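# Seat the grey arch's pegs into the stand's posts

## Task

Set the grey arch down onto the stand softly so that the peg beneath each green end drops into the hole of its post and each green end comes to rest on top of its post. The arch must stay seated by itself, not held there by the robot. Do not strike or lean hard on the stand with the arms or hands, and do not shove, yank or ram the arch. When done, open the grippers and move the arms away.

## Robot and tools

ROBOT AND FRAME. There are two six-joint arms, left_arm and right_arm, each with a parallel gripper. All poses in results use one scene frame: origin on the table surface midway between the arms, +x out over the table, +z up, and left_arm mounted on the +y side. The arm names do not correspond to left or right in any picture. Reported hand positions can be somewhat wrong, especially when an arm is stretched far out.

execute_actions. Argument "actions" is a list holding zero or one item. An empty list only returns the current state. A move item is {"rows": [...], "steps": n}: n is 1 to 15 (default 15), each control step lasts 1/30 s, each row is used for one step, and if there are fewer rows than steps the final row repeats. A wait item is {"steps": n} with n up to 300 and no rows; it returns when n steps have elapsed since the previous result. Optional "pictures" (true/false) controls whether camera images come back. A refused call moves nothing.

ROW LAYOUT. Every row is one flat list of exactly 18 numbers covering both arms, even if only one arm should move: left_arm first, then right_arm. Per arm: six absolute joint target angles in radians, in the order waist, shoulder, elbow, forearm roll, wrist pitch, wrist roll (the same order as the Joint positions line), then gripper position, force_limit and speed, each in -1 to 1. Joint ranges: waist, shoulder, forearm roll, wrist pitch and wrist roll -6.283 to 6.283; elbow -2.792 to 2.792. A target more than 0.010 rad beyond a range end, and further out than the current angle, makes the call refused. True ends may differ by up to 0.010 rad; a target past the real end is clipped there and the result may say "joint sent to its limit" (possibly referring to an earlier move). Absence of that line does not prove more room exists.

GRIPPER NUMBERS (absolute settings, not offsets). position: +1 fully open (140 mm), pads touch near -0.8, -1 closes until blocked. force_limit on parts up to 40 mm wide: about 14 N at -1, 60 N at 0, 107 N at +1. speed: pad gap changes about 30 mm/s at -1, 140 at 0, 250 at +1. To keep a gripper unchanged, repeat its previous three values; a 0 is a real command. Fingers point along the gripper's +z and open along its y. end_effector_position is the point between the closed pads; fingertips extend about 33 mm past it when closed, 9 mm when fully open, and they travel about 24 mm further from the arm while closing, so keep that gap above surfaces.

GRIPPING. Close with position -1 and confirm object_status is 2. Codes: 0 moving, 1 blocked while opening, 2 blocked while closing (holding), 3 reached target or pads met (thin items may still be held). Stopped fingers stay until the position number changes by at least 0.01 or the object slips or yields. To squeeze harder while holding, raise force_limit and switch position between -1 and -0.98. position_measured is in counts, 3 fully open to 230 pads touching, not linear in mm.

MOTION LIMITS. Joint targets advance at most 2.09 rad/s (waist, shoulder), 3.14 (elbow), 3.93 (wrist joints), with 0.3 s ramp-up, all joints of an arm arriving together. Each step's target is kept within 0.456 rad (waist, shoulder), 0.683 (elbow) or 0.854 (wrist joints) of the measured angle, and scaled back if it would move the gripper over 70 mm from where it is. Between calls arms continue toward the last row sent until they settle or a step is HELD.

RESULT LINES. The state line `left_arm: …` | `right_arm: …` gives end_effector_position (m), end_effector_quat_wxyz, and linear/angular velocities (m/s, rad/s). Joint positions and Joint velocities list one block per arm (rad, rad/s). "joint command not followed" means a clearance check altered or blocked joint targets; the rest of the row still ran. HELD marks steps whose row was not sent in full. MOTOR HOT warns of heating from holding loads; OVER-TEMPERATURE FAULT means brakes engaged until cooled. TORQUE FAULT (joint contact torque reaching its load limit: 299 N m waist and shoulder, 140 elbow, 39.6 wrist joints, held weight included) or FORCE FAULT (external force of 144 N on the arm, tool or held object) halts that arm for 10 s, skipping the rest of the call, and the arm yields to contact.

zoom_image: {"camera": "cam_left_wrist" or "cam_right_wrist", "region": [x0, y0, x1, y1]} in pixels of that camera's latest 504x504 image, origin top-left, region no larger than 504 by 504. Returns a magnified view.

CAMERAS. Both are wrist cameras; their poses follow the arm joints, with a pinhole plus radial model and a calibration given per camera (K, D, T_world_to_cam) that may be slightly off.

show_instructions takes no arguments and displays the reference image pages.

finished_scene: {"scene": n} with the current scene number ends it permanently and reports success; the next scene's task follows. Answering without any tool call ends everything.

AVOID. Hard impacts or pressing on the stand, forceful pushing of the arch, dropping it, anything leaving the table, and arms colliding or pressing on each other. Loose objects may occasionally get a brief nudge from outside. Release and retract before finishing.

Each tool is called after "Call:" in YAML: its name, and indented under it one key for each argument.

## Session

Call:
execute_actions:
  actions: []

Scene clock: 0.00 s of 4600.00 s.
left_arm: end_effector_position=(+0.7214, +0.7831, +0.3890) position_measured=3 object_status=3 end_effector_quat_wxyz=(+0.024, +0.658, -0.719, +0.222) end_effector_velocity=(-0.000, -0.000, +0.000) end_effector_angular_velocity=(-0.000, +0.001, -0.000) | right_arm: end_effector_position=(+0.8465, +0.2243, +0.3162) position_measured=3 object_status=3 end_effector_quat_wxyz=(-0.324, +0.068, +0.678, +0.657) end_effector_velocity=(+0.000, -0.000, -0.000) end_effector_angular_velocity=(+0.000, +0.000, -0.000)
Joint positions: left_arm=[ 0.666  0.231  1.462 -0.453  1.431  3.85 ] | right_arm=[ 0.603  1.169  0.587  1.656  1.513 -1.204]
Joint velocities: left_arm=[-0.    -0.    -0.     0.     0.001 -0.   ] | right_arm=[-0.     0.     0.001  0.     0.    -0.   ]
camera_calibration (this result's frames):
cam_left_wrist: T_world_to_cam=[[-0.944279, 0.156755, -0.289422, 0.664539], [0.154116, 0.987533, 0.0320347, -0.890653], [0.290835, -0.0143549, -0.956665, 0.357745], [0, 0, 0, 1]] pos_world=[0.660729, 0.780515, 0.563106]
cam_right_wrist: T_world_to_cam=[[0.377819, 0.0491476, 0.924574, -0.623465], [0.925619, -0.0437128, -0.375923, -0.638808], [0.02194, 0.997835, -0.0620076, -0.0328723], [0, 0, 0, 1]] pos_world=[0.827572, 0.0355188, 0.334258]

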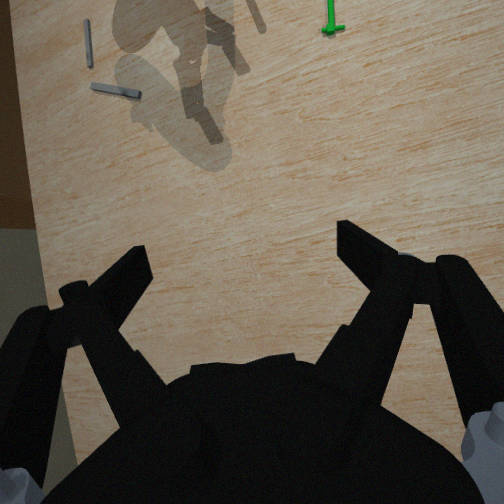

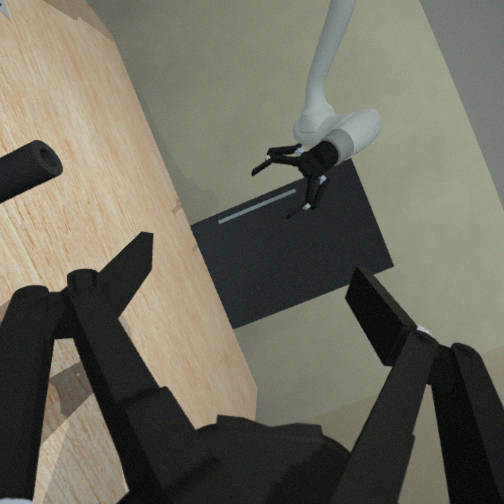

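Call:
execute_actions:
  actions:
    - {"rows": [[-0.4455, 0.1178, 1.5160, 0.0, 1.5078, 2.592, 1, 0, 0, 0.603, 1.169, 0.587, 1.656, 1.513, -1.204, 1, 0, 0]], "steps": 15}
  pictures: false

Call:
execute_actions:
  actions:
    - {"steps": 30}

Scene clock: 16.20 s of 4600.00 s.
left_arm: end_effector_position=(+0.7179, +0.5879, +0.3895) position_measured=3 object_status=3 end_effector_quat_wxyz=(+0.052, +0.765, -0.639, +0.068) end_effector_velocity=(-0.004, -0.496, +0.015) end_effector_angular_velocity=(+0.336, +0.294, +0.275) | right_arm: end_effector_position=(+0.8465, +0.2243, +0.3163) position_measured=3 object_status=3 end_effector_quat_wxyz=(-0.324, +0.067, +0.678, +0.657) end_effector_velocity=(+0.000, +0.000, -0.002) end_effector_angular_velocity=(-0.001, +0.003, -0.001)
Joint positions: left_arm=[ 0.272  0.161  1.495 -0.172  1.479  3.145] | right_arm=[ 0.603  1.169  0.587  1.656  1.513 -1.204]
Joint velocities: left_arm=[-0.936 -0.098  0.048  0.393  0.067 -1.275] | right_arm=[ 0.     0.001  0.003  0.001 -0.001 -0.   ]
Steps of this call (steps 1 to 90: nothing new was sent; then 12.70 s passed at rest; steps 91 to 105: all 15 steps of this action). Readings (joint positions | what the end effector reports):
91: left_arm=[0.666 0.231 1.462 -0.453 1.431 3.850] | right_arm=[0.603 1.169 0.587 1.656 1.513 -1.204] | left_arm position_measured=3 object_status=3 | right_arm position_measured=3 object_status=3
92: left_arm=[0.662 0.230 1.462 -0.449 1.431 3.841] | right_arm=[0.603 1.169 0.587 1.656 1.513 -1.204] | left_arm position_measured=3 object_status=3 | right_arm position_measured=3 object_status=3
94: left_arm=[0.630 0.222 1.466 -0.417 1.437 3.782] | right_arm=[0.603 1.169 0.587 1.656 1.513 -1.204] | left_arm position_measured=3 object_status=3 | right_arm position_measured=3 object_status=3
98: left_arm=[0.500 0.193 1.479 -0.303 1.456 3.539] | right_arm=[0.603 1.169 0.587 1.656 1.513 -1.204] | left_arm position_measured=3 object_status=3 | right_arm position_measured=3 object_status=3
105: the state above

Scene clock: 17.20 s of 4600.00 s.
left_arm: end_effector_position=(+0.6200, +0.1995, +0.4005) position_measured=3 object_status=3 end_effector_quat_wxyz=(-0.000, +0.707, -0.707, +0.000) end_effector_velocity=(-0.000, +0.000, +0.001) end_effector_angular_velocity=(-0.000, -0.001, +0.000) | right_arm: end_effector_position=(+0.8465, +0.2243, +0.3163) position_measured=3 object_status=3 end_effector_quat_wxyz=(-0.324, +0.067, +0.678, +0.657) end_effector_velocity=(-0.000, -0.000, -0.002) end_effector_angular_velocity=(-0.000, +0.002, +0.001)
Joint positions: left_arm=[-0.445  0.118  1.516  0.     1.508  2.592] | right_arm=[ 0.603  1.169  0.587  1.656  1.513 -1.204]
Joint velocities: left_arm=[ 0.    -0.001  0.    -0.     0.    -0.   ] | right_arm=[-0.     0.001  0.001  0.     0.001  0.   ]
Steps of this call (steps 1 to 30: the robot went on to your last target). Readings (joint positions | what the end effector reports):
1: left_arm=[0.241 0.157 1.497 -0.159 1.481 3.104] | right_arm=[0.603 1.169 0.587 1.656 1.513 -1.204] | left_arm position_measured=3 object_status=3 | right_arm position_measured=3 object_status=3
2: left_arm=[0.210 0.154 1.498 -0.147 1.483 3.066] | right_arm=[0.603 1.169 0.587 1.656 1.513 -1.204] | left_arm position_measured=3 object_status=3 | right_arm position_measured=3 object_status=3
4: left_arm=[0.148 0.149 1.501 -0.127 1.486 2.999] | right_arm=[0.603 1.169 0.587 1.656 1.513 -1.204] | left_arm position_measured=3 object_status=3 | right_arm position_measured=3 object_status=3
8: left_arm=[0.026 0.141 1.505 -0.094 1.492 2.894] | right_arm=[0.603 1.169 0.587 1.656 1.513 -1.204] | left_arm position_measured=3 object_status=3 | right_arm position_measured=3 object_status=3
30: the state above
camera_calibration (this result's frames):
cam_left_wrist: T_world_to_cam=[[-0.992322, 0.11807, 0.0368388, 0.570424], [0.123572, 0.93378, 0.335834, -0.391132], [0.00525269, 0.337807, -0.941201, 0.490465], [0, 0, 0, 1]] pos_world=[0.611801, 0.132199, 0.571968]
cam_right_wrist: T_world_to_cam=[[0.377468, 0.0486378, 0.924745, -0.623171], [0.925768, -0.0432586, -0.37561, -0.639105], [0.0217343, 0.997879, -0.061356, -0.0329218], [0, 0, 0, 1]] pos_world=[0.827605, 0.0355149, 0.3342]

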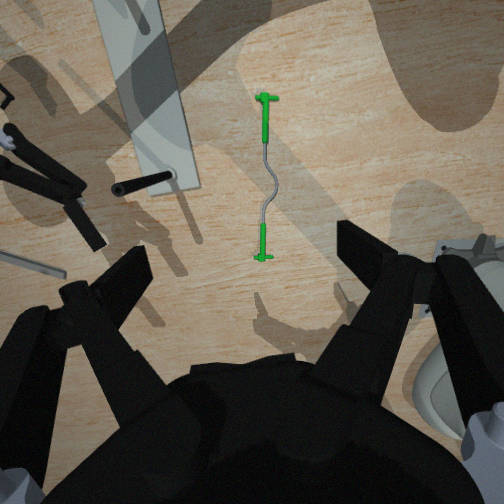

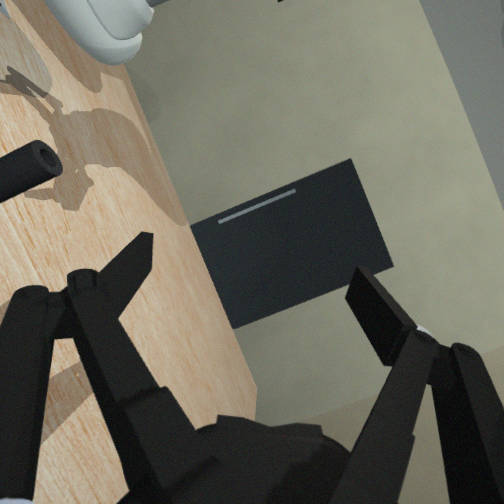

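Call:
zoom_image:
  camera: "cam_left_wrist"
  region: [60, 0, 300, 240]

Region (60, 0, 300, 240) of cam_left_wrist's 504x504 image, scaled by 2.100, with more detail than that image has.

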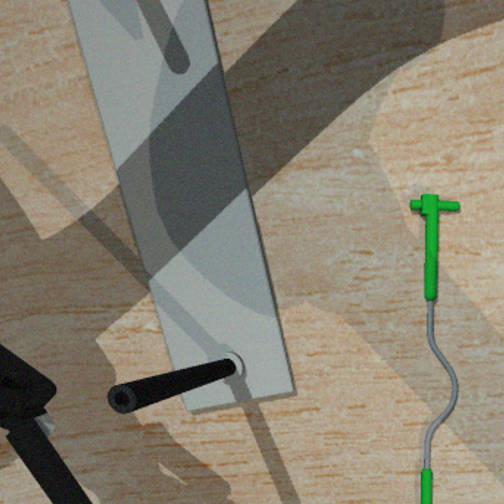

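Call:
execute_actions:
  actions:
    - {"rows": [[-0.6479, 0.3240, 1.8955, 0.0, 0.9221, 2.512, -0.2, 0, 0, 0.55, 0.90, 0.70, 1.656, 1.513, -1.204, 1, 0, 0]], "steps": 15}
  pictures: false

Call:
execute_actions:
  actions:
    - {"rows": [[-0.6479, 0.3240, 1.8955, 0.0, 0.9221, 2.512, -0.2, 0, 0, 0.0936, 0.6945, 1.5155, 1.4939, 1.6737, -0.465, 1, 0, 0]], "steps": 15}
  pictures: false

Call:
execute_actions:
  actions:
    - {"steps": 20}

Scene clock: 45.20 s of 4600.00 s.
left_arm: end_effector_position=(+0.5868, +0.1011, +0.1443) position_measured=106 object_status=0 end_effector_quat_wxyz=(-0.000, +0.673, -0.740, -0.000) end_effector_velocity=(-0.196, -0.146, -0.575) end_effector_angular_velocity=(+0.003, +0.001, -0.221) | right_arm: end_effector_position=(+0.8152, +0.1482, +0.5460) position_measured=3 object_status=3 end_effector_quat_wxyz=(-0.260, +0.028, +0.676, +0.689) end_effector_velocity=(-0.056, -0.080, +0.214) end_effector_angular_velocity=(+0.056, -0.142, -0.051)
Joint positions: left_arm=[-0.6    0.275  1.805  0.     1.062  2.531] | right_arm=[ 0.551  0.905  0.697  1.656  1.513 -1.204]
Joint velocities: left_arm=[-0.363  0.369  0.682  0.001 -1.048 -0.143] | right_arm=[-0.051 -0.258  0.105 -0.001 -0.001  0.   ]
Steps of this call (steps 1 to 15: the robot went on to your last target; steps 16 to 90: nothing new was sent; then 24.50 s passed at rest; steps 91 to 105: all 15 steps of this action). Readings (joint positions | what the end effector reports):
91: left_arm=[-0.446 0.118 1.516 0.000 1.508 2.592] | right_arm=[0.603 1.169 0.587 1.656 1.513 -1.204] | left_arm position_measured=3 object_status=0 | right_arm position_measured=3 object_status=3
92: left_arm=[-0.449 0.120 1.521 0.000 1.499 2.591] | right_arm=[0.602 1.165 0.589 1.656 1.513 -1.204] | left_arm position_measured=7 object_status=0 | right_arm position_measured=3 object_status=3
94: left_arm=[-0.468 0.141 1.558 0.000 1.442 2.583] | right_arm=[0.596 1.134 0.603 1.656 1.513 -1.204] | left_arm position_measured=22 object_status=0 | right_arm position_measured=3 object_status=3
98: left_arm=[-0.515 0.189 1.647 0.000 1.306 2.564] | right_arm=[0.579 1.045 0.639 1.656 1.513 -1.204] | left_arm position_measured=52 object_status=0 | right_arm position_measured=3 object_status=3
105: the state above

Scene clock: 45.70 s of 4600.00 s.
left_arm: end_effector_position=(+0.5570, +0.0857, +0.0700) position_measured=154 object_status=3 end_effector_quat_wxyz=(-0.000, +0.662, -0.749, -0.000) end_effector_velocity=(+0.000, -0.000, -0.000) end_effector_angular_velocity=(-0.001, -0.000, +0.000) | right_arm: end_effector_position=(+0.8612, -0.0767, +0.4133) position_measured=3 object_status=3 end_effector_quat_wxyz=(-0.409, +0.299, +0.636, +0.582) end_effector_velocity=(-0.032, -0.510, -0.309) end_effector_angular_velocity=(-0.367, +1.501, -0.278)
Joint positions: left_arm=[-0.648  0.324  1.896  0.     0.922  2.512] | right_arm=[ 0.324  0.798  1.093  1.576  1.594 -0.838]
Joint velocities: left_arm=[ 0.     0.001 -0.    -0.    -0.001 -0.   ] | right_arm=[-0.515 -0.232  0.943 -0.183  0.179  0.829]
Steps of this call (steps 1 to 15: all 15 steps of this action). Readings (joint positions | what the end effector reports):
1: left_arm=[-0.612 0.287 1.828 0.000 1.026 2.526] | right_arm=[0.550 0.900 0.700 1.656 1.513 -1.204] | left_arm position_measured=113 object_status=0 | right_arm position_measured=3 object_status=3
2: left_arm=[-0.624 0.300 1.851 0.000 0.990 2.521] | right_arm=[0.546 0.897 0.708 1.655 1.516 -1.196] | left_arm position_measured=121 object_status=0 | right_arm position_measured=3 object_status=3
4: left_arm=[-0.644 0.320 1.889 0.000 0.934 2.514] | right_arm=[0.515 0.884 0.754 1.643 1.528 -1.146] | left_arm position_measured=136 object_status=0 | right_arm position_measured=3 object_status=3
8: left_arm=[-0.648 0.324 1.896 0.000 0.922 2.512] | right_arm=[0.443 0.852 0.873 1.618 1.552 -1.031] | left_arm position_measured=154 object_status=0 | right_arm position_measured=3 object_status=3
15: the state above

Scene clock: 46.37 s of 4600.00 s.
left_arm: end_effector_position=(+0.5570, +0.0856, +0.0700) position_measured=154 object_status=3 end_effector_quat_wxyz=(-0.000, +0.662, -0.749, +0.000) end_effector_velocity=(+0.000, -0.000, +0.000) end_effector_angular_velocity=(-0.000, -0.001, -0.000) | right_arm: end_effector_position=(+0.7890, -0.2853, +0.2955) position_measured=3 object_status=3 end_effector_quat_wxyz=(+0.554, -0.531, -0.467, -0.440) end_effector_velocity=(+0.000, -0.000, +0.001) end_effector_angular_velocity=(+0.001, +0.000, +0.000)
Joint positions: left_arm=[-0.648  0.324  1.896  0.     0.922  2.512] | right_arm=[ 0.094  0.694  1.515  1.494  1.674 -0.465]
Joint velocities: left_arm=[-0. -0. -0.  0. -0. -0.] | right_arm=[-0.    -0.    -0.001  0.     0.001  0.001]
Steps of this call (steps 1 to 20: the robot went on to your last target). Readings (joint positions | what the end effector reports):
1: left_arm=[-0.648 0.324 1.896 0.000 0.922 2.512] | right_arm=[0.306 0.790 1.125 1.570 1.600 -0.809] | left_arm position_measured=154 object_status=3 | right_arm position_measured=3 object_status=3
2: left_arm=[-0.648 0.324 1.896 0.000 0.922 2.512] | right_arm=[0.289 0.782 1.157 1.563 1.606 -0.781] | left_arm position_measured=154 object_status=3 | right_arm position_measured=3 object_status=3
4: left_arm=[-0.648 0.324 1.896 0.000 0.922 2.512] | right_arm=[0.253 0.766 1.222 1.551 1.618 -0.724] | left_arm position_measured=154 object_status=3 | right_arm position_measured=3 object_status=3
8: left_arm=[-0.648 0.324 1.896 0.000 0.922 2.512] | right_arm=[0.181 0.734 1.354 1.525 1.643 -0.607] | left_arm position_measured=154 object_status=3 | right_arm position_measured=3 object_status=3
20: the state above
camera_calibration (this result's frames):
cam_left_wrist: T_world_to_cam=[[-0.970447, 0.238487, 0.0368303, 0.511023], [0.23679, 0.911677, 0.33582, -0.227163], [0.0465116, 0.334617, -0.941206, 0.195518], [0, 0, 0, 1]] pos_world=[0.540617, 0.0198032, 0.241488]
cam_right_wrist: T_world_to_cam=[[0.999504, 0.0315026, -0.000472521, -0.779805], [0.0119354, -0.392477, -0.919684, 0.166391], [-0.0291579, 0.919222, -0.392658, 0.591155], [0, 0, 0, 1]] pos_world=[0.794669, -0.453532, 0.384781]

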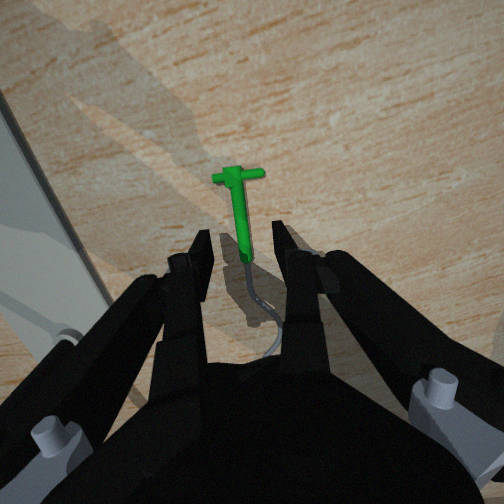

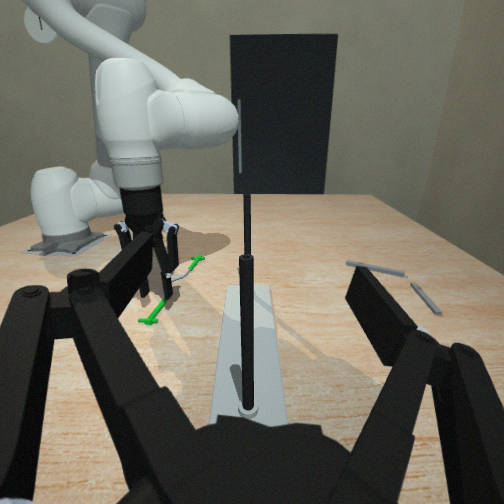

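Call:
execute_actions:
  actions:
    - {"rows": [[-0.6479, 0.3583, 1.9184, 0.0, 0.8649, 2.512, -0.2, 0, 0, 0.0936, 0.6945, 1.5155, 1.4939, 1.6737, -0.465, 1, 0, 0]], "steps": 15}

Scene clock: 50.17 s of 4600.00 s.
left_arm: end_effector_position=(+0.5569, +0.0856, +0.0379) position_measured=154 object_status=3 end_effector_quat_wxyz=(+0.000, +0.662, -0.749, -0.000) end_effector_velocity=(+0.000, -0.000, +0.000) end_effector_angular_velocity=(-0.001, -0.000, -0.000) | right_arm: end_effector_position=(+0.7890, -0.2853, +0.2954) position_measured=3 object_status=3 end_effector_quat_wxyz=(+0.554, -0.531, -0.467, -0.440) end_effector_velocity=(+0.000, -0.000, +0.000) end_effector_angular_velocity=(+0.000, +0.000, -0.000)
Joint positions: left_arm=[-0.648  0.358  1.918 -0.     0.865  2.512] | right_arm=[ 0.094  0.694  1.516  1.494  1.674 -0.465]
Joint velocities: left_arm=[ 0.     0.    -0.001 -0.    -0.     0.   ] | right_arm=[-0.    -0.    -0.     0.     0.     0.001]
Steps of this call (steps 1 to 15: the robot went on to your last target; steps 16 to 90: nothing new was sent; then 0.30 s passed at rest; steps 91 to 105: all 15 steps of this action). Readings (joint positions | what the end effector reports):
91: left_arm=[-0.648 0.324 1.895 -0.000 0.922 2.512] | right_arm=[0.094 0.694 1.516 1.494 1.674 -0.465] | left_arm position_measured=154 object_status=3 | right_arm position_measured=3 object_status=3
92: left_arm=[-0.648 0.328 1.897 -0.000 0.914 2.512] | right_arm=[0.094 0.695 1.516 1.494 1.674 -0.465] | left_arm position_measured=154 object_status=3 | right_arm position_measured=3 object_status=3
94: left_arm=[-0.648 0.353 1.914 -0.000 0.875 2.512] | right_arm=[0.094 0.695 1.516 1.494 1.674 -0.465] | left_arm position_measured=154 object_status=3 | right_arm position_measured=3 object_status=3
98: left_arm=[-0.648 0.359 1.919 -0.000 0.865 2.512] | right_arm=[0.094 0.695 1.516 1.494 1.674 -0.465] | left_arm position_measured=154 object_status=3 | right_arm position_measured=3 object_status=3
105: the state above
camera_calibration (this result's frames):
cam_left_wrist: T_world_to_cam=[[-0.970467, 0.238371, 0.0370676, 0.512109], [0.236766, 0.911732, 0.335689, -0.216289], [0.0462229, 0.334551, -0.941243, 0.165498], [0, 0, 0, 1]] pos_world=[0.540545, 0.0197581, 0.209397]
cam_right_wrist: T_world_to_cam=[[0.999506, 0.0314293, -0.000630922, -0.779784], [0.0117595, -0.392434, -0.919705, 0.166478], [-0.0291533, 0.919243, -0.392609, 0.591163], [0, 0, 0, 1]] pos_world=[0.794675, -0.453583, 0.384714]

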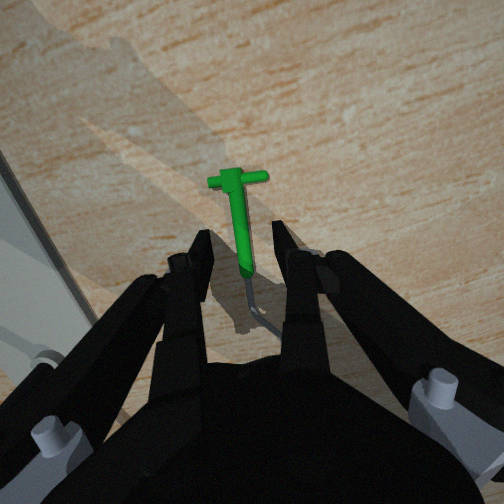

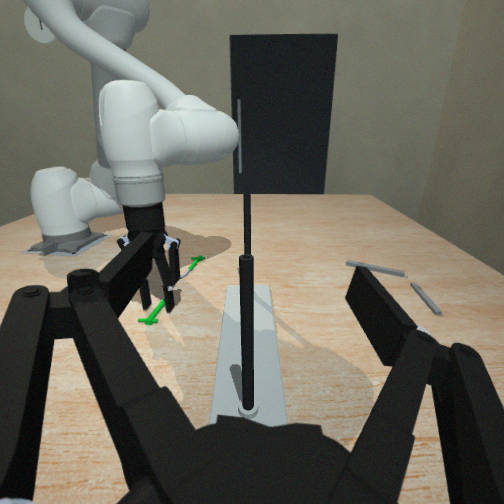

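Looks the same as before. Closing the grip.

Call:
execute_actions:
  actions:
    - {"rows": [[-0.6479, 0.3583, 1.9184, 0.0, 0.8649, 2.512, -1, 0.2, -0.3, 0.0936, 0.6945, 1.5155, 1.4939, 1.6737, -0.465, 1, 0, 0]], "steps": 15}
  pictures: false

Call:
execute_actions:
  actions:
    - {"steps": 20}

Scene clock: 52.37 s of 4600.00 s.
left_arm: end_effector_position=(+0.5571, +0.0856, +0.0380) position_measured=218 object_status=0 end_effector_quat_wxyz=(-0.000, +0.662, -0.749, +0.000) end_effector_velocity=(+0.000, +0.000, +0.001) end_effector_angular_velocity=(-0.000, -0.001, -0.000) | right_arm: end_effector_position=(+0.7890, -0.2853, +0.2954) position_measured=3 object_status=3 end_effector_quat_wxyz=(+0.554, -0.531, -0.467, -0.440) end_effector_velocity=(+0.000, -0.000, +0.001) end_effector_angular_velocity=(-0.001, -0.002, +0.000)
Joint positions: left_arm=[-0.648  0.358  1.918  0.     0.865  2.512] | right_arm=[ 0.094  0.694  1.516  1.494  1.674 -0.465]
Joint velocities: left_arm=[-0.    -0.001 -0.     0.     0.    -0.   ] | right_arm=[-0.    -0.001 -0.001 -0.001  0.     0.   ]
Steps of this call (steps 1 to 15: the robot went on to your last target; steps 16 to 51: nothing new was sent; steps 52 to 66: all 15 steps of this action). Readings (joint positions | what the end effector reports):
52: left_arm=[-0.648 0.358 1.918 0.000 0.865 2.512] | right_arm=[0.094 0.695 1.516 1.494 1.674 -0.465] | left_arm position_measured=154 object_status=0 | right_arm position_measured=3 object_status=3
53: left_arm=[-0.648 0.358 1.918 0.000 0.865 2.512] | right_arm=[0.094 0.695 1.516 1.494 1.674 -0.465] | left_arm position_measured=157 object_status=0 | right_arm position_measured=3 object_status=3
55: left_arm=[-0.648 0.358 1.918 0.000 0.865 2.512] | right_arm=[0.094 0.695 1.516 1.494 1.674 -0.465] | left_arm position_measured=169 object_status=0 | right_arm position_measured=3 object_status=3
59: left_arm=[-0.648 0.358 1.918 0.000 0.865 2.512] | right_arm=[0.094 0.695 1.516 1.494 1.674 -0.465] | left_arm position_measured=192 object_status=0 | right_arm position_measured=3 object_status=3
66: the state above

Scene clock: 53.03 s of 4600.00 s.
left_arm: end_effector_position=(+0.5571, +0.0856, +0.0380) position_measured=218 object_status=2 end_effector_quat_wxyz=(-0.000, +0.662, -0.749, +0.000) end_effector_velocity=(-0.000, -0.000, +0.001) end_effector_angular_velocity=(-0.001, -0.000, +0.000) | right_arm: end_effector_position=(+0.7890, -0.2853, +0.2954) position_measured=3 object_status=3 end_effector_quat_wxyz=(+0.554, -0.531, -0.467, -0.440) end_effector_velocity=(-0.001, +0.000, +0.001) end_effector_angular_velocity=(+0.001, -0.001, +0.001)
Joint positions: left_arm=[-0.648  0.358  1.918  0.     0.865  2.512] | right_arm=[ 0.094  0.695  1.516  1.494  1.674 -0.465]
Joint velocities: left_arm=[ 0.    -0.001  0.    -0.001 -0.     0.   ] | right_arm=[ 0.    -0.001  0.     0.     0.001  0.   ]
Steps of this call (steps 1 to 15: the robot went on to your last target; steps 16 to 20: nothing new was sent). Readings (joint positions | what the end effector reports):
1: left_arm=[-0.648 0.358 1.918 0.000 0.865 2.512] | right_arm=[0.094 0.695 1.516 1.494 1.674 -0.465] | left_arm position_measured=218 object_status=0 | right_arm position_measured=3 object_status=3
2: left_arm=[-0.648 0.358 1.918 0.000 0.865 2.512] | right_arm=[0.094 0.695 1.516 1.494 1.674 -0.465] | left_arm position_measured=218 object_status=0 | right_arm position_measured=3 object_status=3
4: left_arm=[-0.648 0.358 1.918 0.000 0.865 2.512] | right_arm=[0.094 0.695 1.516 1.494 1.674 -0.465] | left_arm position_measured=218 object_status=2 | right_arm position_measured=3 object_status=3
8: left_arm=[-0.648 0.358 1.918 0.000 0.865 2.512] | right_arm=[0.094 0.695 1.516 1.494 1.674 -0.465] | left_arm position_measured=218 object_status=2 | right_arm position_measured=3 object_status=3
20: the state above
All arms were judged still, so your last target was given up. Only a new action makes them travel on or press farther. Fingers that are still opening or closing keep moving.
camera_calibration (this result's frames):
cam_left_wrist: T_world_to_cam=[[-0.970452, 0.238482, 0.0367366, 0.512268], [0.236756, 0.91171, 0.335755, -0.216369], [0.0465783, 0.334532, -0.941233, 0.165409], [0, 0, 0, 1]] pos_world=[0.540654, 0.0197641, 0.209517]
cam_right_wrist: T_world_to_cam=[[0.999506, 0.0314292, -0.000631134, -0.779784], [0.0117592, -0.392434, -0.919705, 0.166478], [-0.0291533, 0.919243, -0.392609, 0.591163], [0, 0, 0, 1]] pos_world=[0.794675, -0.453583, 0.384714]

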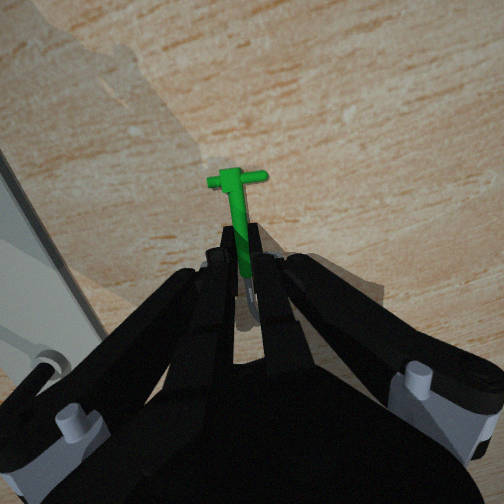

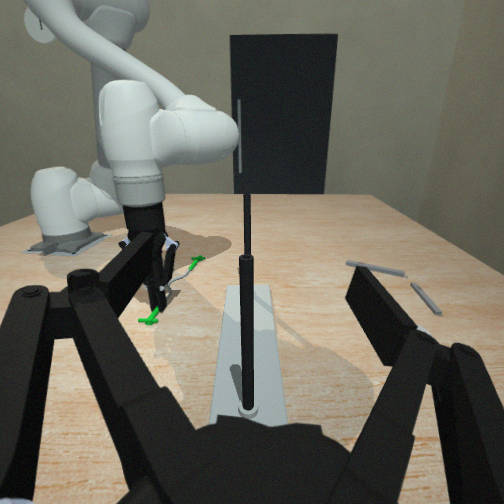

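Call:
execute_actions:
  actions:
    - {"rows": [[-0.6479, 0.350, 1.910, 0.0, 0.8816, 2.512, -1, 0.2, -0.3, 0.0936, 0.6945, 1.5155, 1.4939, 1.6737, -0.465, 1, 0, 0],[-0.6479, 0.340, 1.900, 0.0, 0.9016, 2.512, -1, 0.2, -0.3, 0.0936, 0.6945, 1.5155, 1.4939, 1.6737, -0.465, 1, 0, 0],[-0.6479, 0.325, 1.885, 0.0, 0.9316, 2.512, -1, 0.2, -0.3, 0.0936, 0.6945, 1.5155, 1.4939, 1.6737, -0.465, 1, 0, 0],[-0.6479, 0.1374, 1.4936, 0.0, 1.5106, 2.512, -1, 0.2, -0.3, 0.0936, 0.6945, 1.5155, 1.4939, 1.6737, -0.465, 1, 0, 0]], "steps": 15}
  pictures: false

Call:
execute_actions:
  actions:
    - {"steps": 8}
  pictures: false

Call:
execute_actions:
  actions:
    - {"rows": [[-0.754, 0.10, 1.735, 0.96, 1.32, 3.33, -1, 0.2, -0.3, 0.0936, 0.6945, 1.5155, 1.4939, 1.6737, -0.465, 1, 0, 0]], "steps": 15}
  pictures: false

Call:
execute_actions:
  actions:
    - {"rows": [[-0.8604, 0.0608, 1.9764, 1.9244, 1.1243, 4.1408, -1, 0.2, -0.3, 0.0936, 0.6945, 1.5155, 1.4939, 1.6737, -0.465, 1, 0, 0]], "steps": 15}
  pictures: false

Call:
execute_actions:
  actions:
    - {"steps": 15}

Scene clock: 68.60 s of 4600.00 s.
left_arm: end_effector_position=(+0.5729, +0.0708, +0.2845) position_measured=218 object_status=2 end_effector_quat_wxyz=(+0.000, +0.662, -0.749, -0.001) end_effector_velocity=(-0.041, +0.039, +0.620) end_effector_angular_velocity=(-0.007, -0.009, -0.001) | right_arm: end_effector_position=(+0.7890, -0.2853, +0.2954) position_measured=3 object_status=3 end_effector_quat_wxyz=(+0.554, -0.531, -0.467, -0.440) end_effector_velocity=(-0.000, +0.000, -0.001) end_effector_angular_velocity=(-0.000, +0.001, +0.000)
Joint positions: left_arm=[-0.648  0.202  1.627  0.     1.314  2.512] | right_arm=[ 0.094  0.695  1.516  1.494  1.674 -0.465]
Joint velocities: left_arm=[-0.    -0.349 -0.717  0.001  1.055  0.   ] | right_arm=[ 0.     0.001  0.    -0.    -0.     0.   ]
Steps of this call (steps 1 to 90: nothing new was sent; then 12.07 s passed at rest; steps 91 to 105: all 15 steps of this action). Readings (joint positions | what the end effector reports):
91: left_arm=[-0.648 0.358 1.918 0.000 0.865 2.512] | right_arm=[0.094 0.695 1.516 1.494 1.674 -0.465] | left_arm position_measured=218 object_status=2 | right_arm position_measured=3 object_status=3
92: left_arm=[-0.648 0.355 1.916 0.000 0.873 2.512] | right_arm=[0.094 0.695 1.516 1.494 1.674 -0.465] | left_arm position_measured=218 object_status=2 | right_arm position_measured=3 object_status=3
94: left_arm=[-0.648 0.336 1.896 0.000 0.911 2.512] | right_arm=[0.094 0.694 1.516 1.494 1.674 -0.465] | left_arm position_measured=218 object_status=2 | right_arm position_measured=3 object_status=3
98: left_arm=[-0.648 0.287 1.800 0.000 1.057 2.512] | right_arm=[0.094 0.695 1.516 1.494 1.674 -0.465] | left_arm position_measured=218 object_status=2 | right_arm position_measured=3 object_status=3
105: the state above

Scene clock: 68.87 s of 4600.00 s.
left_arm: end_effector_position=(+0.5572, +0.0855, +0.4005) position_measured=218 object_status=2 end_effector_quat_wxyz=(-0.000, +0.662, -0.749, +0.000) end_effector_velocity=(-0.001, +0.001, -0.011) end_effector_angular_velocity=(+0.015, +0.017, +0.000) | right_arm: end_effector_position=(+0.7890, -0.2853, +0.2954) position_measured=3 object_status=3 end_effector_quat_wxyz=(+0.554, -0.531, -0.467, -0.440) end_effector_velocity=(+0.000, -0.000, +0.001) end_effector_angular_velocity=(+0.000, -0.003, -0.000)
Joint positions: left_arm=[-0.648  0.137  1.494  0.     1.51   2.512] | right_arm=[ 0.094  0.695  1.516  1.494  1.674 -0.465]
Joint velocities: left_arm=[-0.     0.012  0.006 -0.001  0.006 -0.   ] | right_arm=[-0.    -0.001 -0.002  0.     0.    -0.   ]
Steps of this call (steps 1 to 8: the robot went on to your last target). Readings (joint positions | what the end effector reports):
1: left_arm=[-0.648 0.191 1.603 0.000 1.349 2.512] | right_arm=[0.094 0.695 1.516 1.494 1.674 -0.465] | left_arm position_measured=218 object_status=2 | right_arm position_measured=3 object_status=3
2: left_arm=[-0.648 0.179 1.579 0.000 1.385 2.512] | right_arm=[0.094 0.694 1.516 1.494 1.674 -0.465] | left_arm position_measured=218 object_status=2 | right_arm position_measured=3 object_status=3
4: left_arm=[-0.648 0.156 1.531 0.000 1.455 2.512] | right_arm=[0.094 0.695 1.516 1.494 1.674 -0.465] | left_arm position_measured=218 object_status=2 | right_arm position_measured=3 object_status=3
8: the state above

Scene clock: 69.37 s of 4600.00 s.
left_arm: end_effector_position=(+0.6852, +0.2104, +0.4064) position_measured=218 object_status=2 end_effector_quat_wxyz=(+0.355, -0.209, +0.898, +0.156) end_effector_velocity=(+0.256, +0.107, +0.202) end_effector_angular_velocity=(+2.155, -0.542, -1.979) | right_arm: end_effector_position=(+0.7890, -0.2853, +0.2954) position_measured=3 object_status=3 end_effector_quat_wxyz=(+0.554, -0.531, -0.467, -0.440) end_effector_velocity=(-0.000, -0.000, +0.001) end_effector_angular_velocity=(+0.000, -0.001, +0.000)
Joint positions: left_arm=[-0.739  0.105  1.701  0.819  1.347  3.213] | right_arm=[ 0.094  0.695  1.516  1.494  1.674 -0.465]
Joint velocities: left_arm=[-0.205 -0.071  0.463  1.856 -0.362  1.552] | right_arm=[-0.    -0.001  0.001 -0.     0.    -0.   ]
Steps of this call (steps 1 to 15: all 15 steps of this action). Readings (joint positions | what the end effector reports):
1: left_arm=[-0.648 0.137 1.494 0.000 1.510 2.512] | right_arm=[0.094 0.695 1.516 1.494 1.674 -0.465] | left_arm position_measured=218 object_status=2 | right_arm position_measured=3 object_status=3
2: left_arm=[-0.649 0.137 1.496 0.009 1.509 2.520] | right_arm=[0.094 0.695 1.516 1.494 1.674 -0.465] | left_arm position_measured=218 object_status=2 | right_arm position_measured=3 object_status=3
4: left_arm=[-0.656 0.135 1.513 0.068 1.496 2.577] | right_arm=[0.094 0.695 1.516 1.494 1.674 -0.465] | left_arm position_measured=218 object_status=2 | right_arm position_measured=3 object_status=3
8: left_arm=[-0.684 0.125 1.577 0.315 1.445 2.793] | right_arm=[0.094 0.695 1.516 1.494 1.674 -0.465] | left_arm position_measured=218 object_status=2 | right_arm position_measured=3 object_status=3
15: the state above

Scene clock: 69.87 s of 4600.00 s.
left_arm: end_effector_position=(+0.7337, +0.1069, +0.5430) position_measured=218 object_status=2 end_effector_quat_wxyz=(+0.510, +0.443, +0.526, +0.516) end_effector_velocity=(-0.088, -0.259, +0.108) end_effector_angular_velocity=(+1.724, -0.519, -0.779) | right_arm: end_effector_position=(+0.7890, -0.2853, +0.2954) position_measured=3 object_status=3 end_effector_quat_wxyz=(+0.554, -0.531, -0.467, -0.440) end_effector_velocity=(-0.000, +0.000, +0.001) end_effector_angular_velocity=(+0.000, -0.001, +0.001)
Joint positions: left_arm=[-0.855  0.063  1.963  1.869  1.135  4.096] | right_arm=[ 0.094  0.694  1.516  1.494  1.674 -0.465]
Joint velocities: left_arm=[-0.124 -0.047  0.28   1.162 -0.226  0.939] | right_arm=[ 0.    -0.    -0.001 -0.     0.001  0.   ]
Steps of this call (steps 1 to 15: all 15 steps of this action). Readings (joint positions | what the end effector reports):
1: left_arm=[-0.745 0.103 1.715 0.876 1.336 3.261] | right_arm=[0.094 0.695 1.516 1.494 1.674 -0.465] | left_arm position_measured=218 object_status=2 | right_arm position_measured=3 object_status=3
2: left_arm=[-0.752 0.101 1.729 0.935 1.324 3.311] | right_arm=[0.094 0.694 1.516 1.494 1.674 -0.465] | left_arm position_measured=218 object_status=2 | right_arm position_measured=3 object_status=3
4: left_arm=[-0.770 0.094 1.772 1.089 1.290 3.451] | right_arm=[0.094 0.695 1.516 1.494 1.674 -0.465] | left_arm position_measured=218 object_status=2 | right_arm position_measured=3 object_status=3
8: left_arm=[-0.806 0.081 1.854 1.409 1.224 3.726] | right_arm=[0.094 0.695 1.516 1.494 1.674 -0.465] | left_arm position_measured=218 object_status=2 | right_arm position_measured=3 object_status=3
15: the state above

Scene clock: 70.37 s of 4600.00 s.
left_arm: end_effector_position=(+0.7292, +0.0943, +0.5482) position_measured=218 object_status=2 end_effector_quat_wxyz=(+0.508, +0.467, +0.490, +0.533) end_effector_velocity=(-0.000, -0.000, +0.001) end_effector_angular_velocity=(+0.000, -0.002, -0.000) | right_arm: end_effector_position=(+0.7890, -0.2853, +0.2954) position_measured=3 object_status=3 end_effector_quat_wxyz=(+0.554, -0.531, -0.467, -0.440) end_effector_velocity=(+0.001, -0.000, +0.000) end_effector_angular_velocity=(-0.000, -0.002, -0.001)
Joint positions: left_arm=[-0.86   0.061  1.976  1.924  1.124  4.141] | right_arm=[ 0.094  0.695  1.516  1.494  1.674 -0.465]
Joint velocities: left_arm=[-0.    -0.    -0.     0.001  0.     0.   ] | right_arm=[ 0.     0.001 -0.002  0.001 -0.001 -0.   ]
Steps of this call (steps 1 to 15: the robot went on to your last target). Readings (joint positions | what the end effector reports):
1: left_arm=[-0.858 0.062 1.971 1.901 1.129 4.122] | right_arm=[0.094 0.695 1.516 1.494 1.674 -0.465] | left_arm position_measured=218 object_status=2 | right_arm position_measured=3 object_status=3
2: left_arm=[-0.860 0.061 1.975 1.919 1.125 4.136] | right_arm=[0.094 0.695 1.516 1.494 1.674 -0.465] | left_arm position_measured=218 object_status=2 | right_arm position_measured=3 object_status=3
4: left_arm=[-0.860 0.061 1.976 1.924 1.124 4.140] | right_arm=[0.094 0.695 1.516 1.494 1.674 -0.465] | left_arm position_measured=218 object_status=2 | right_arm position_measured=3 object_status=3
8: left_arm=[-0.860 0.061 1.976 1.924 1.124 4.141] | right_arm=[0.094 0.695 1.516 1.494 1.674 -0.465] | left_arm position_measured=218 object_status=2 | right_arm position_measured=3 object_status=3
15: the state above
camera_calibration (this result's frames):
cam_left_wrist: T_world_to_cam=[[-0.115045, -0.122903, 0.985728, -0.451434], [-0.27821, -0.948617, -0.150746, 0.381321], [0.953606, -0.291582, 0.0749413, -0.524805], [0, 0, 0, 1]] pos_world=[0.554609, 0.153221, 0.541804]
cam_right_wrist: T_world_to_cam=[[0.999506, 0.0314294, -0.000631037, -0.779784], [0.0117594, -0.392434, -0.919705, 0.166477], [-0.0291534, 0.919243, -0.392609, 0.591163], [0, 0, 0, 1]] pos_world=[0.794675, -0.453583, 0.384714]

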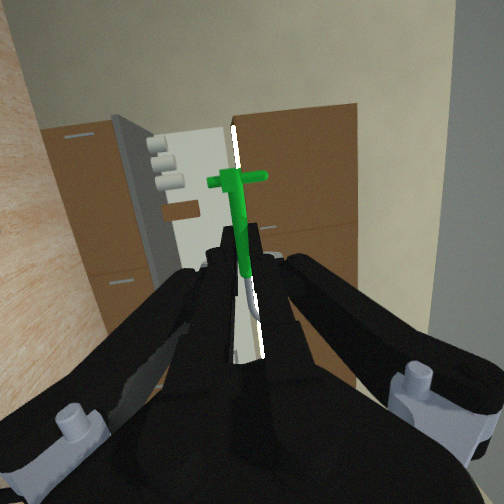

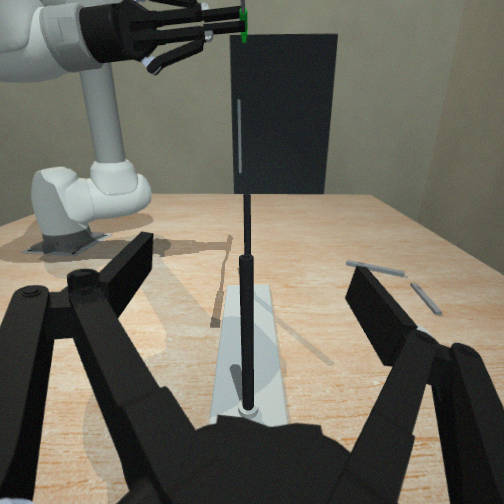

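Call:
execute_actions:
  actions:
    - {"rows": [[-0.8603, 0.3749, 2.1791, 2.0914, 1.3478, 3.6453, -1, 0.2, -0.3, 0.0936, 0.6945, 1.5155, 1.4939, 1.6737, -0.465, 1, 0, 0]], "steps": 15}
  pictures: false

Call:
execute_actions:
  actions:
    - {"steps": 15}

Call:
zoom_image:
  camera: "cam_right_wrist"
  region: [200, 140, 320, 280]

Call:
zoom_image:
  camera: "cam_left_wrist"
  region: [120, 120, 290, 230]

Scene clock: 80.47 s of 4600.00 s.
left_arm: end_effector_position=(+0.7310, +0.0929, +0.3062) position_measured=218 object_status=2 end_effector_quat_wxyz=(+0.506, +0.466, +0.491, +0.535) end_effector_velocity=(-0.049, +0.040, -0.390) end_effector_angular_velocity=(+0.005, +0.013, -0.102) | right_arm: end_effector_position=(+0.7890, -0.2853, +0.2954) position_measured=3 object_status=3 end_effector_quat_wxyz=(+0.554, -0.531, -0.467, -0.440) end_effector_velocity=(+0.000, -0.000, -0.001) end_effector_angular_velocity=(-0.001, +0.001, -0.001)
Joint positions: left_arm=[-0.86   0.356  2.167  2.081  1.334  3.676] | right_arm=[ 0.094  0.695  1.516  1.494  1.674 -0.465]
Joint velocities: left_arm=[ 0.     0.511  0.337  0.263  0.352 -0.784] | right_arm=[-0.     0.     0.    -0.    -0.001  0.   ]
Steps of this call (steps 1 to 15: the robot went on to your last target; steps 16 to 90: nothing new was sent; then 6.60 s passed at rest; steps 91 to 105: all 15 steps of this action). Readings (joint positions | what the end effector reports):
91: left_arm=[-0.860 0.061 1.977 1.925 1.124 4.141] | right_arm=[0.094 0.695 1.516 1.494 1.674 -0.465] | left_arm position_measured=218 object_status=2 | right_arm position_measured=3 object_status=3
92: left_arm=[-0.860 0.065 1.979 1.927 1.127 4.134] | right_arm=[0.094 0.695 1.516 1.494 1.674 -0.465] | left_arm position_measured=218 object_status=2 | right_arm position_measured=3 object_status=3
94: left_arm=[-0.860 0.097 1.999 1.944 1.150 4.084] | right_arm=[0.094 0.694 1.516 1.494 1.674 -0.465] | left_arm position_measured=218 object_status=2 | right_arm position_measured=3 object_status=3
98: left_arm=[-0.860 0.191 2.060 1.993 1.216 3.937] | right_arm=[0.094 0.695 1.516 1.494 1.674 -0.465] | left_arm position_measured=218 object_status=2 | right_arm position_measured=3 object_status=3
105: the state above

Scene clock: 80.97 s of 4600.00 s.
left_arm: end_effector_position=(+0.7292, +0.0943, +0.2924) position_measured=218 object_status=2 end_effector_quat_wxyz=(+0.508, +0.467, +0.490, +0.533) end_effector_velocity=(+0.000, +0.000, -0.000) end_effector_angular_velocity=(+0.001, -0.000, +0.000) | right_arm: end_effector_position=(+0.7890, -0.2853, +0.2954) position_measured=3 object_status=3 end_effector_quat_wxyz=(+0.554, -0.531, -0.467, -0.440) end_effector_velocity=(+0.000, -0.000, -0.000) end_effector_angular_velocity=(+0.001, +0.001, +0.000)
Joint positions: left_arm=[-0.86   0.375  2.179  2.091  1.348  3.645] | right_arm=[ 0.094  0.694  1.516  1.494  1.674 -0.465]
Joint velocities: left_arm=[0.001 0.001 0.    0.001 0.    0.   ] | right_arm=[-0.     0.001 -0.     0.     0.001  0.   ]
Steps of this call (steps 1 to 15: the robot went on to your last target). Readings (joint positions | what the end effector reports):
1: left_arm=[-0.860 0.369 2.176 2.088 1.343 3.656] | right_arm=[0.094 0.695 1.516 1.494 1.674 -0.465] | left_arm position_measured=218 object_status=2 | right_arm position_measured=3 object_status=3
2: left_arm=[-0.860 0.374 2.179 2.091 1.347 3.647] | right_arm=[0.094 0.695 1.516 1.494 1.674 -0.465] | left_arm position_measured=218 object_status=2 | right_arm position_measured=3 object_status=3
4: left_arm=[-0.860 0.375 2.179 2.091 1.348 3.646] | right_arm=[0.094 0.695 1.516 1.494 1.674 -0.465] | left_arm position_measured=218 object_status=2 | right_arm position_measured=3 object_status=3
8: left_arm=[-0.860 0.375 2.179 2.091 1.348 3.645] | right_arm=[0.094 0.695 1.516 1.494 1.674 -0.465] | left_arm position_measured=218 object_status=2 | right_arm position_measured=3 object_status=3
15: the state above
camera_calibration (this result's frames):
cam_left_wrist: T_world_to_cam=[[-0.11512, -0.122802, 0.985732, -0.199267], [-0.278412, -0.948568, -0.150686, 0.342891], [0.953538, -0.291786, 0.0750094, -0.505543], [0, 0, 0, 1]] pos_world=[0.554579, 0.153275, 0.286013]
cam_right_wrist: T_world_to_cam=[[0.999506, 0.0314294, -0.000631126, -0.779784], [0.0117593, -0.392434, -0.919705, 0.166478], [-0.0291534, 0.919243, -0.392609, 0.591163], [0, 0, 0, 1]] pos_world=[0.794675, -0.453583, 0.384714]

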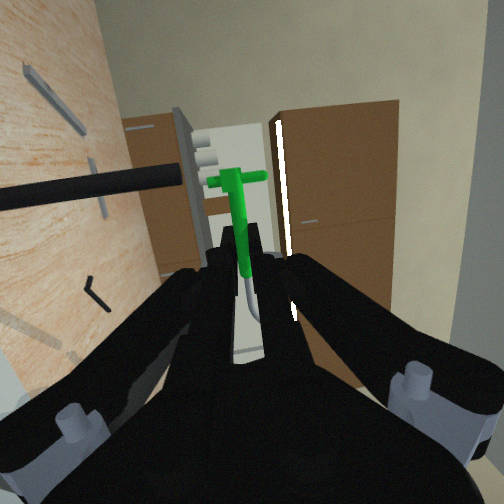

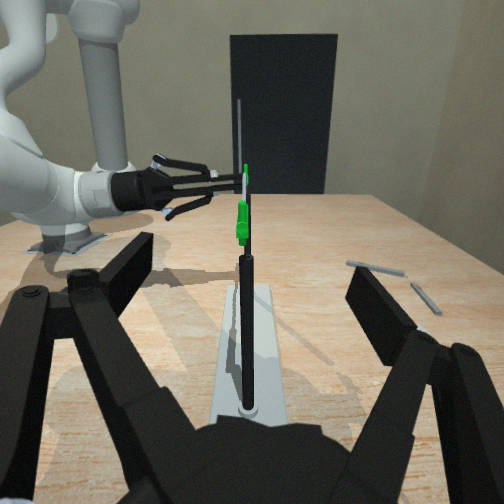

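Region (200, 140, 320, 280) of cam_right_wrist's 504x504 image, scaled by 3.600, with more detail than that image has; it fills the left 432 columns of this view, and the rest is white.

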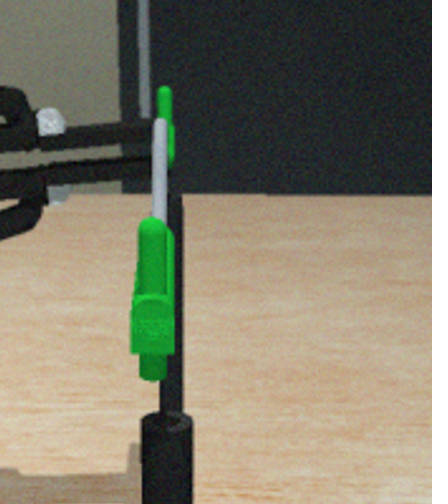

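Region (120, 120, 290, 230) of cam_left_wrist's 504x504 image, scaled by 2.965, with more detail than that image has; it fills the top 326 rows of this view, and the rest is white.

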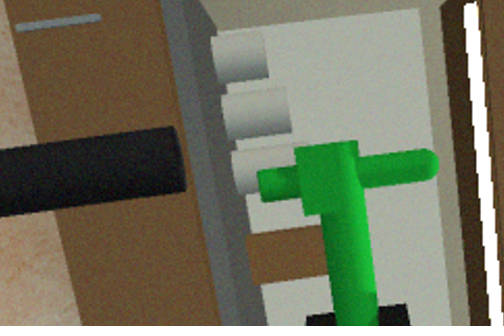

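Call:
execute_actions:
  actions:
    - {"rows": [[-0.8481, 0.3941, 2.1914, 2.1034, 1.3606, 3.6156, -1, 0.2, -0.3, 0.0936, 0.6945, 1.5155, 1.4939, 1.6737, -0.465, 1, 0, 0]], "steps": 15}

Call:
zoom_image:
  camera: "cam_right_wrist"
  region: [200, 150, 290, 280]

Call:
zoom_image:
  camera: "cam_left_wrist"
  region: [150, 130, 290, 230]

Scene clock: 96.23 s of 4600.00 s.
left_arm: end_effector_position=(+0.7321, +0.1034, +0.2784) position_measured=218 object_status=2 end_effector_quat_wxyz=(+0.506, +0.465, +0.491, +0.535) end_effector_velocity=(-0.000, +0.000, -0.000) end_effector_angular_velocity=(+0.000, -0.000, +0.000) | right_arm: end_effector_position=(+0.7890, -0.2853, +0.2954) position_measured=3 object_status=3 end_effector_quat_wxyz=(+0.554, -0.531, -0.467, -0.440) end_effector_velocity=(+0.000, -0.000, +0.002) end_effector_angular_velocity=(+0.001, -0.003, -0.000)
Joint positions: left_arm=[-0.848  0.394  2.191  2.103  1.361  3.616] | right_arm=[ 0.094  0.695  1.516  1.494  1.674 -0.465]
Joint velocities: left_arm=[-0.     0.     0.     0.     0.001 -0.   ] | right_arm=[-0.    -0.001 -0.001  0.001  0.    -0.   ]
Steps of this call (steps 1 to 15: the robot went on to your last target; steps 16 to 90: nothing new was sent; then 11.77 s passed at rest; steps 91 to 105: all 15 steps of this action). Readings (joint positions | what the end effector reports):
91: left_arm=[-0.860 0.375 2.179 2.092 1.348 3.645] | right_arm=[0.094 0.695 1.516 1.494 1.674 -0.465] | left_arm position_measured=218 object_status=2 | right_arm position_measured=3 object_status=3
92: left_arm=[-0.857 0.379 2.181 2.095 1.351 3.638] | right_arm=[0.094 0.694 1.516 1.494 1.674 -0.465] | left_arm position_measured=218 object_status=2 | right_arm position_measured=3 object_status=3
94: left_arm=[-0.849 0.394 2.191 2.103 1.360 3.617] | right_arm=[0.094 0.695 1.516 1.494 1.674 -0.465] | left_arm position_measured=218 object_status=2 | right_arm position_measured=3 object_status=3
98: left_arm=[-0.848 0.394 2.191 2.103 1.361 3.616] | right_arm=[0.094 0.695 1.516 1.494 1.674 -0.465] | left_arm position_measured=218 object_status=2 | right_arm position_measured=3 object_status=3
105: the state above
camera_calibration (this result's frames):
cam_left_wrist: T_world_to_cam=[[-0.11445, -0.123559, 0.985715, -0.184397], [-0.273008, -0.95012, -0.150795, 0.346434], [0.955179, -0.286367, 0.0750092, -0.506371], [0, 0, 0, 1]] pos_world=[0.55715, 0.161362, 0.271986]
cam_right_wrist: T_world_to_cam=[[0.999506, 0.0314292, -0.000631077, -0.779784], [0.0117593, -0.392434, -0.919705, 0.166478], [-0.0291532, 0.919243, -0.392609, 0.591163], [0, 0, 0, 1]] pos_world=[0.794675, -0.453583, 0.384714]

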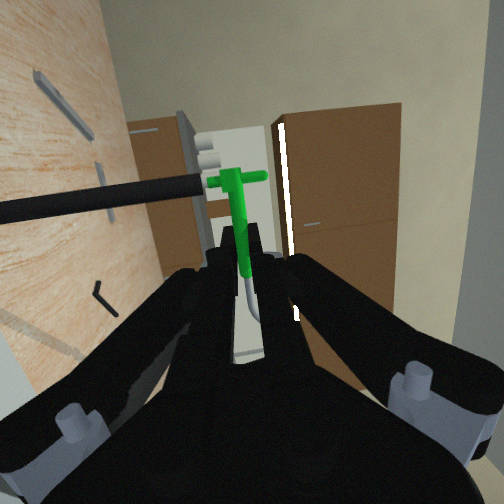

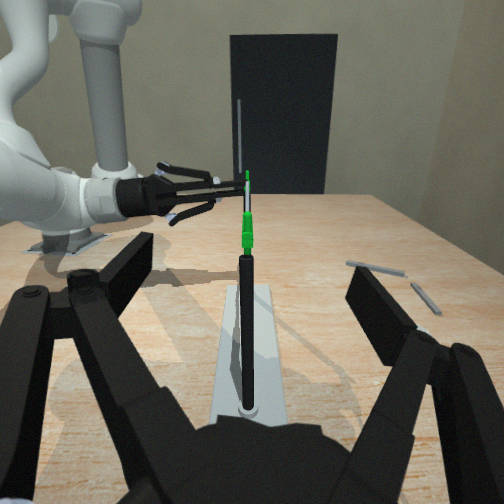

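Region (200, 150, 290, 280) of cam_right_wrist's 504x504 image, scaled by 3.877, with more detail than that image has; it fills the left 349 columns of this view, and the rest is white.

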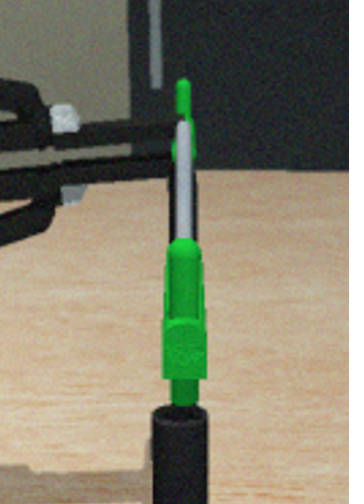

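Region (150, 130, 290, 230) of cam_left_wrist's 504x504 image, scaled by 3.600, with more detail than that image has; it fills the top 360 rows of this view, and the rest is white.

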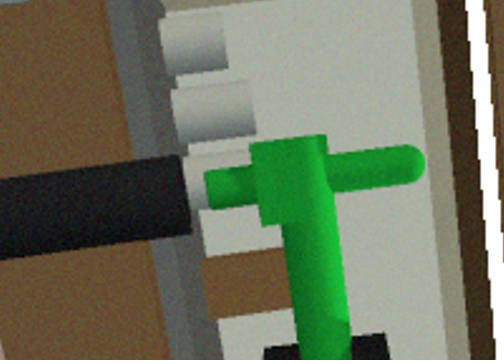

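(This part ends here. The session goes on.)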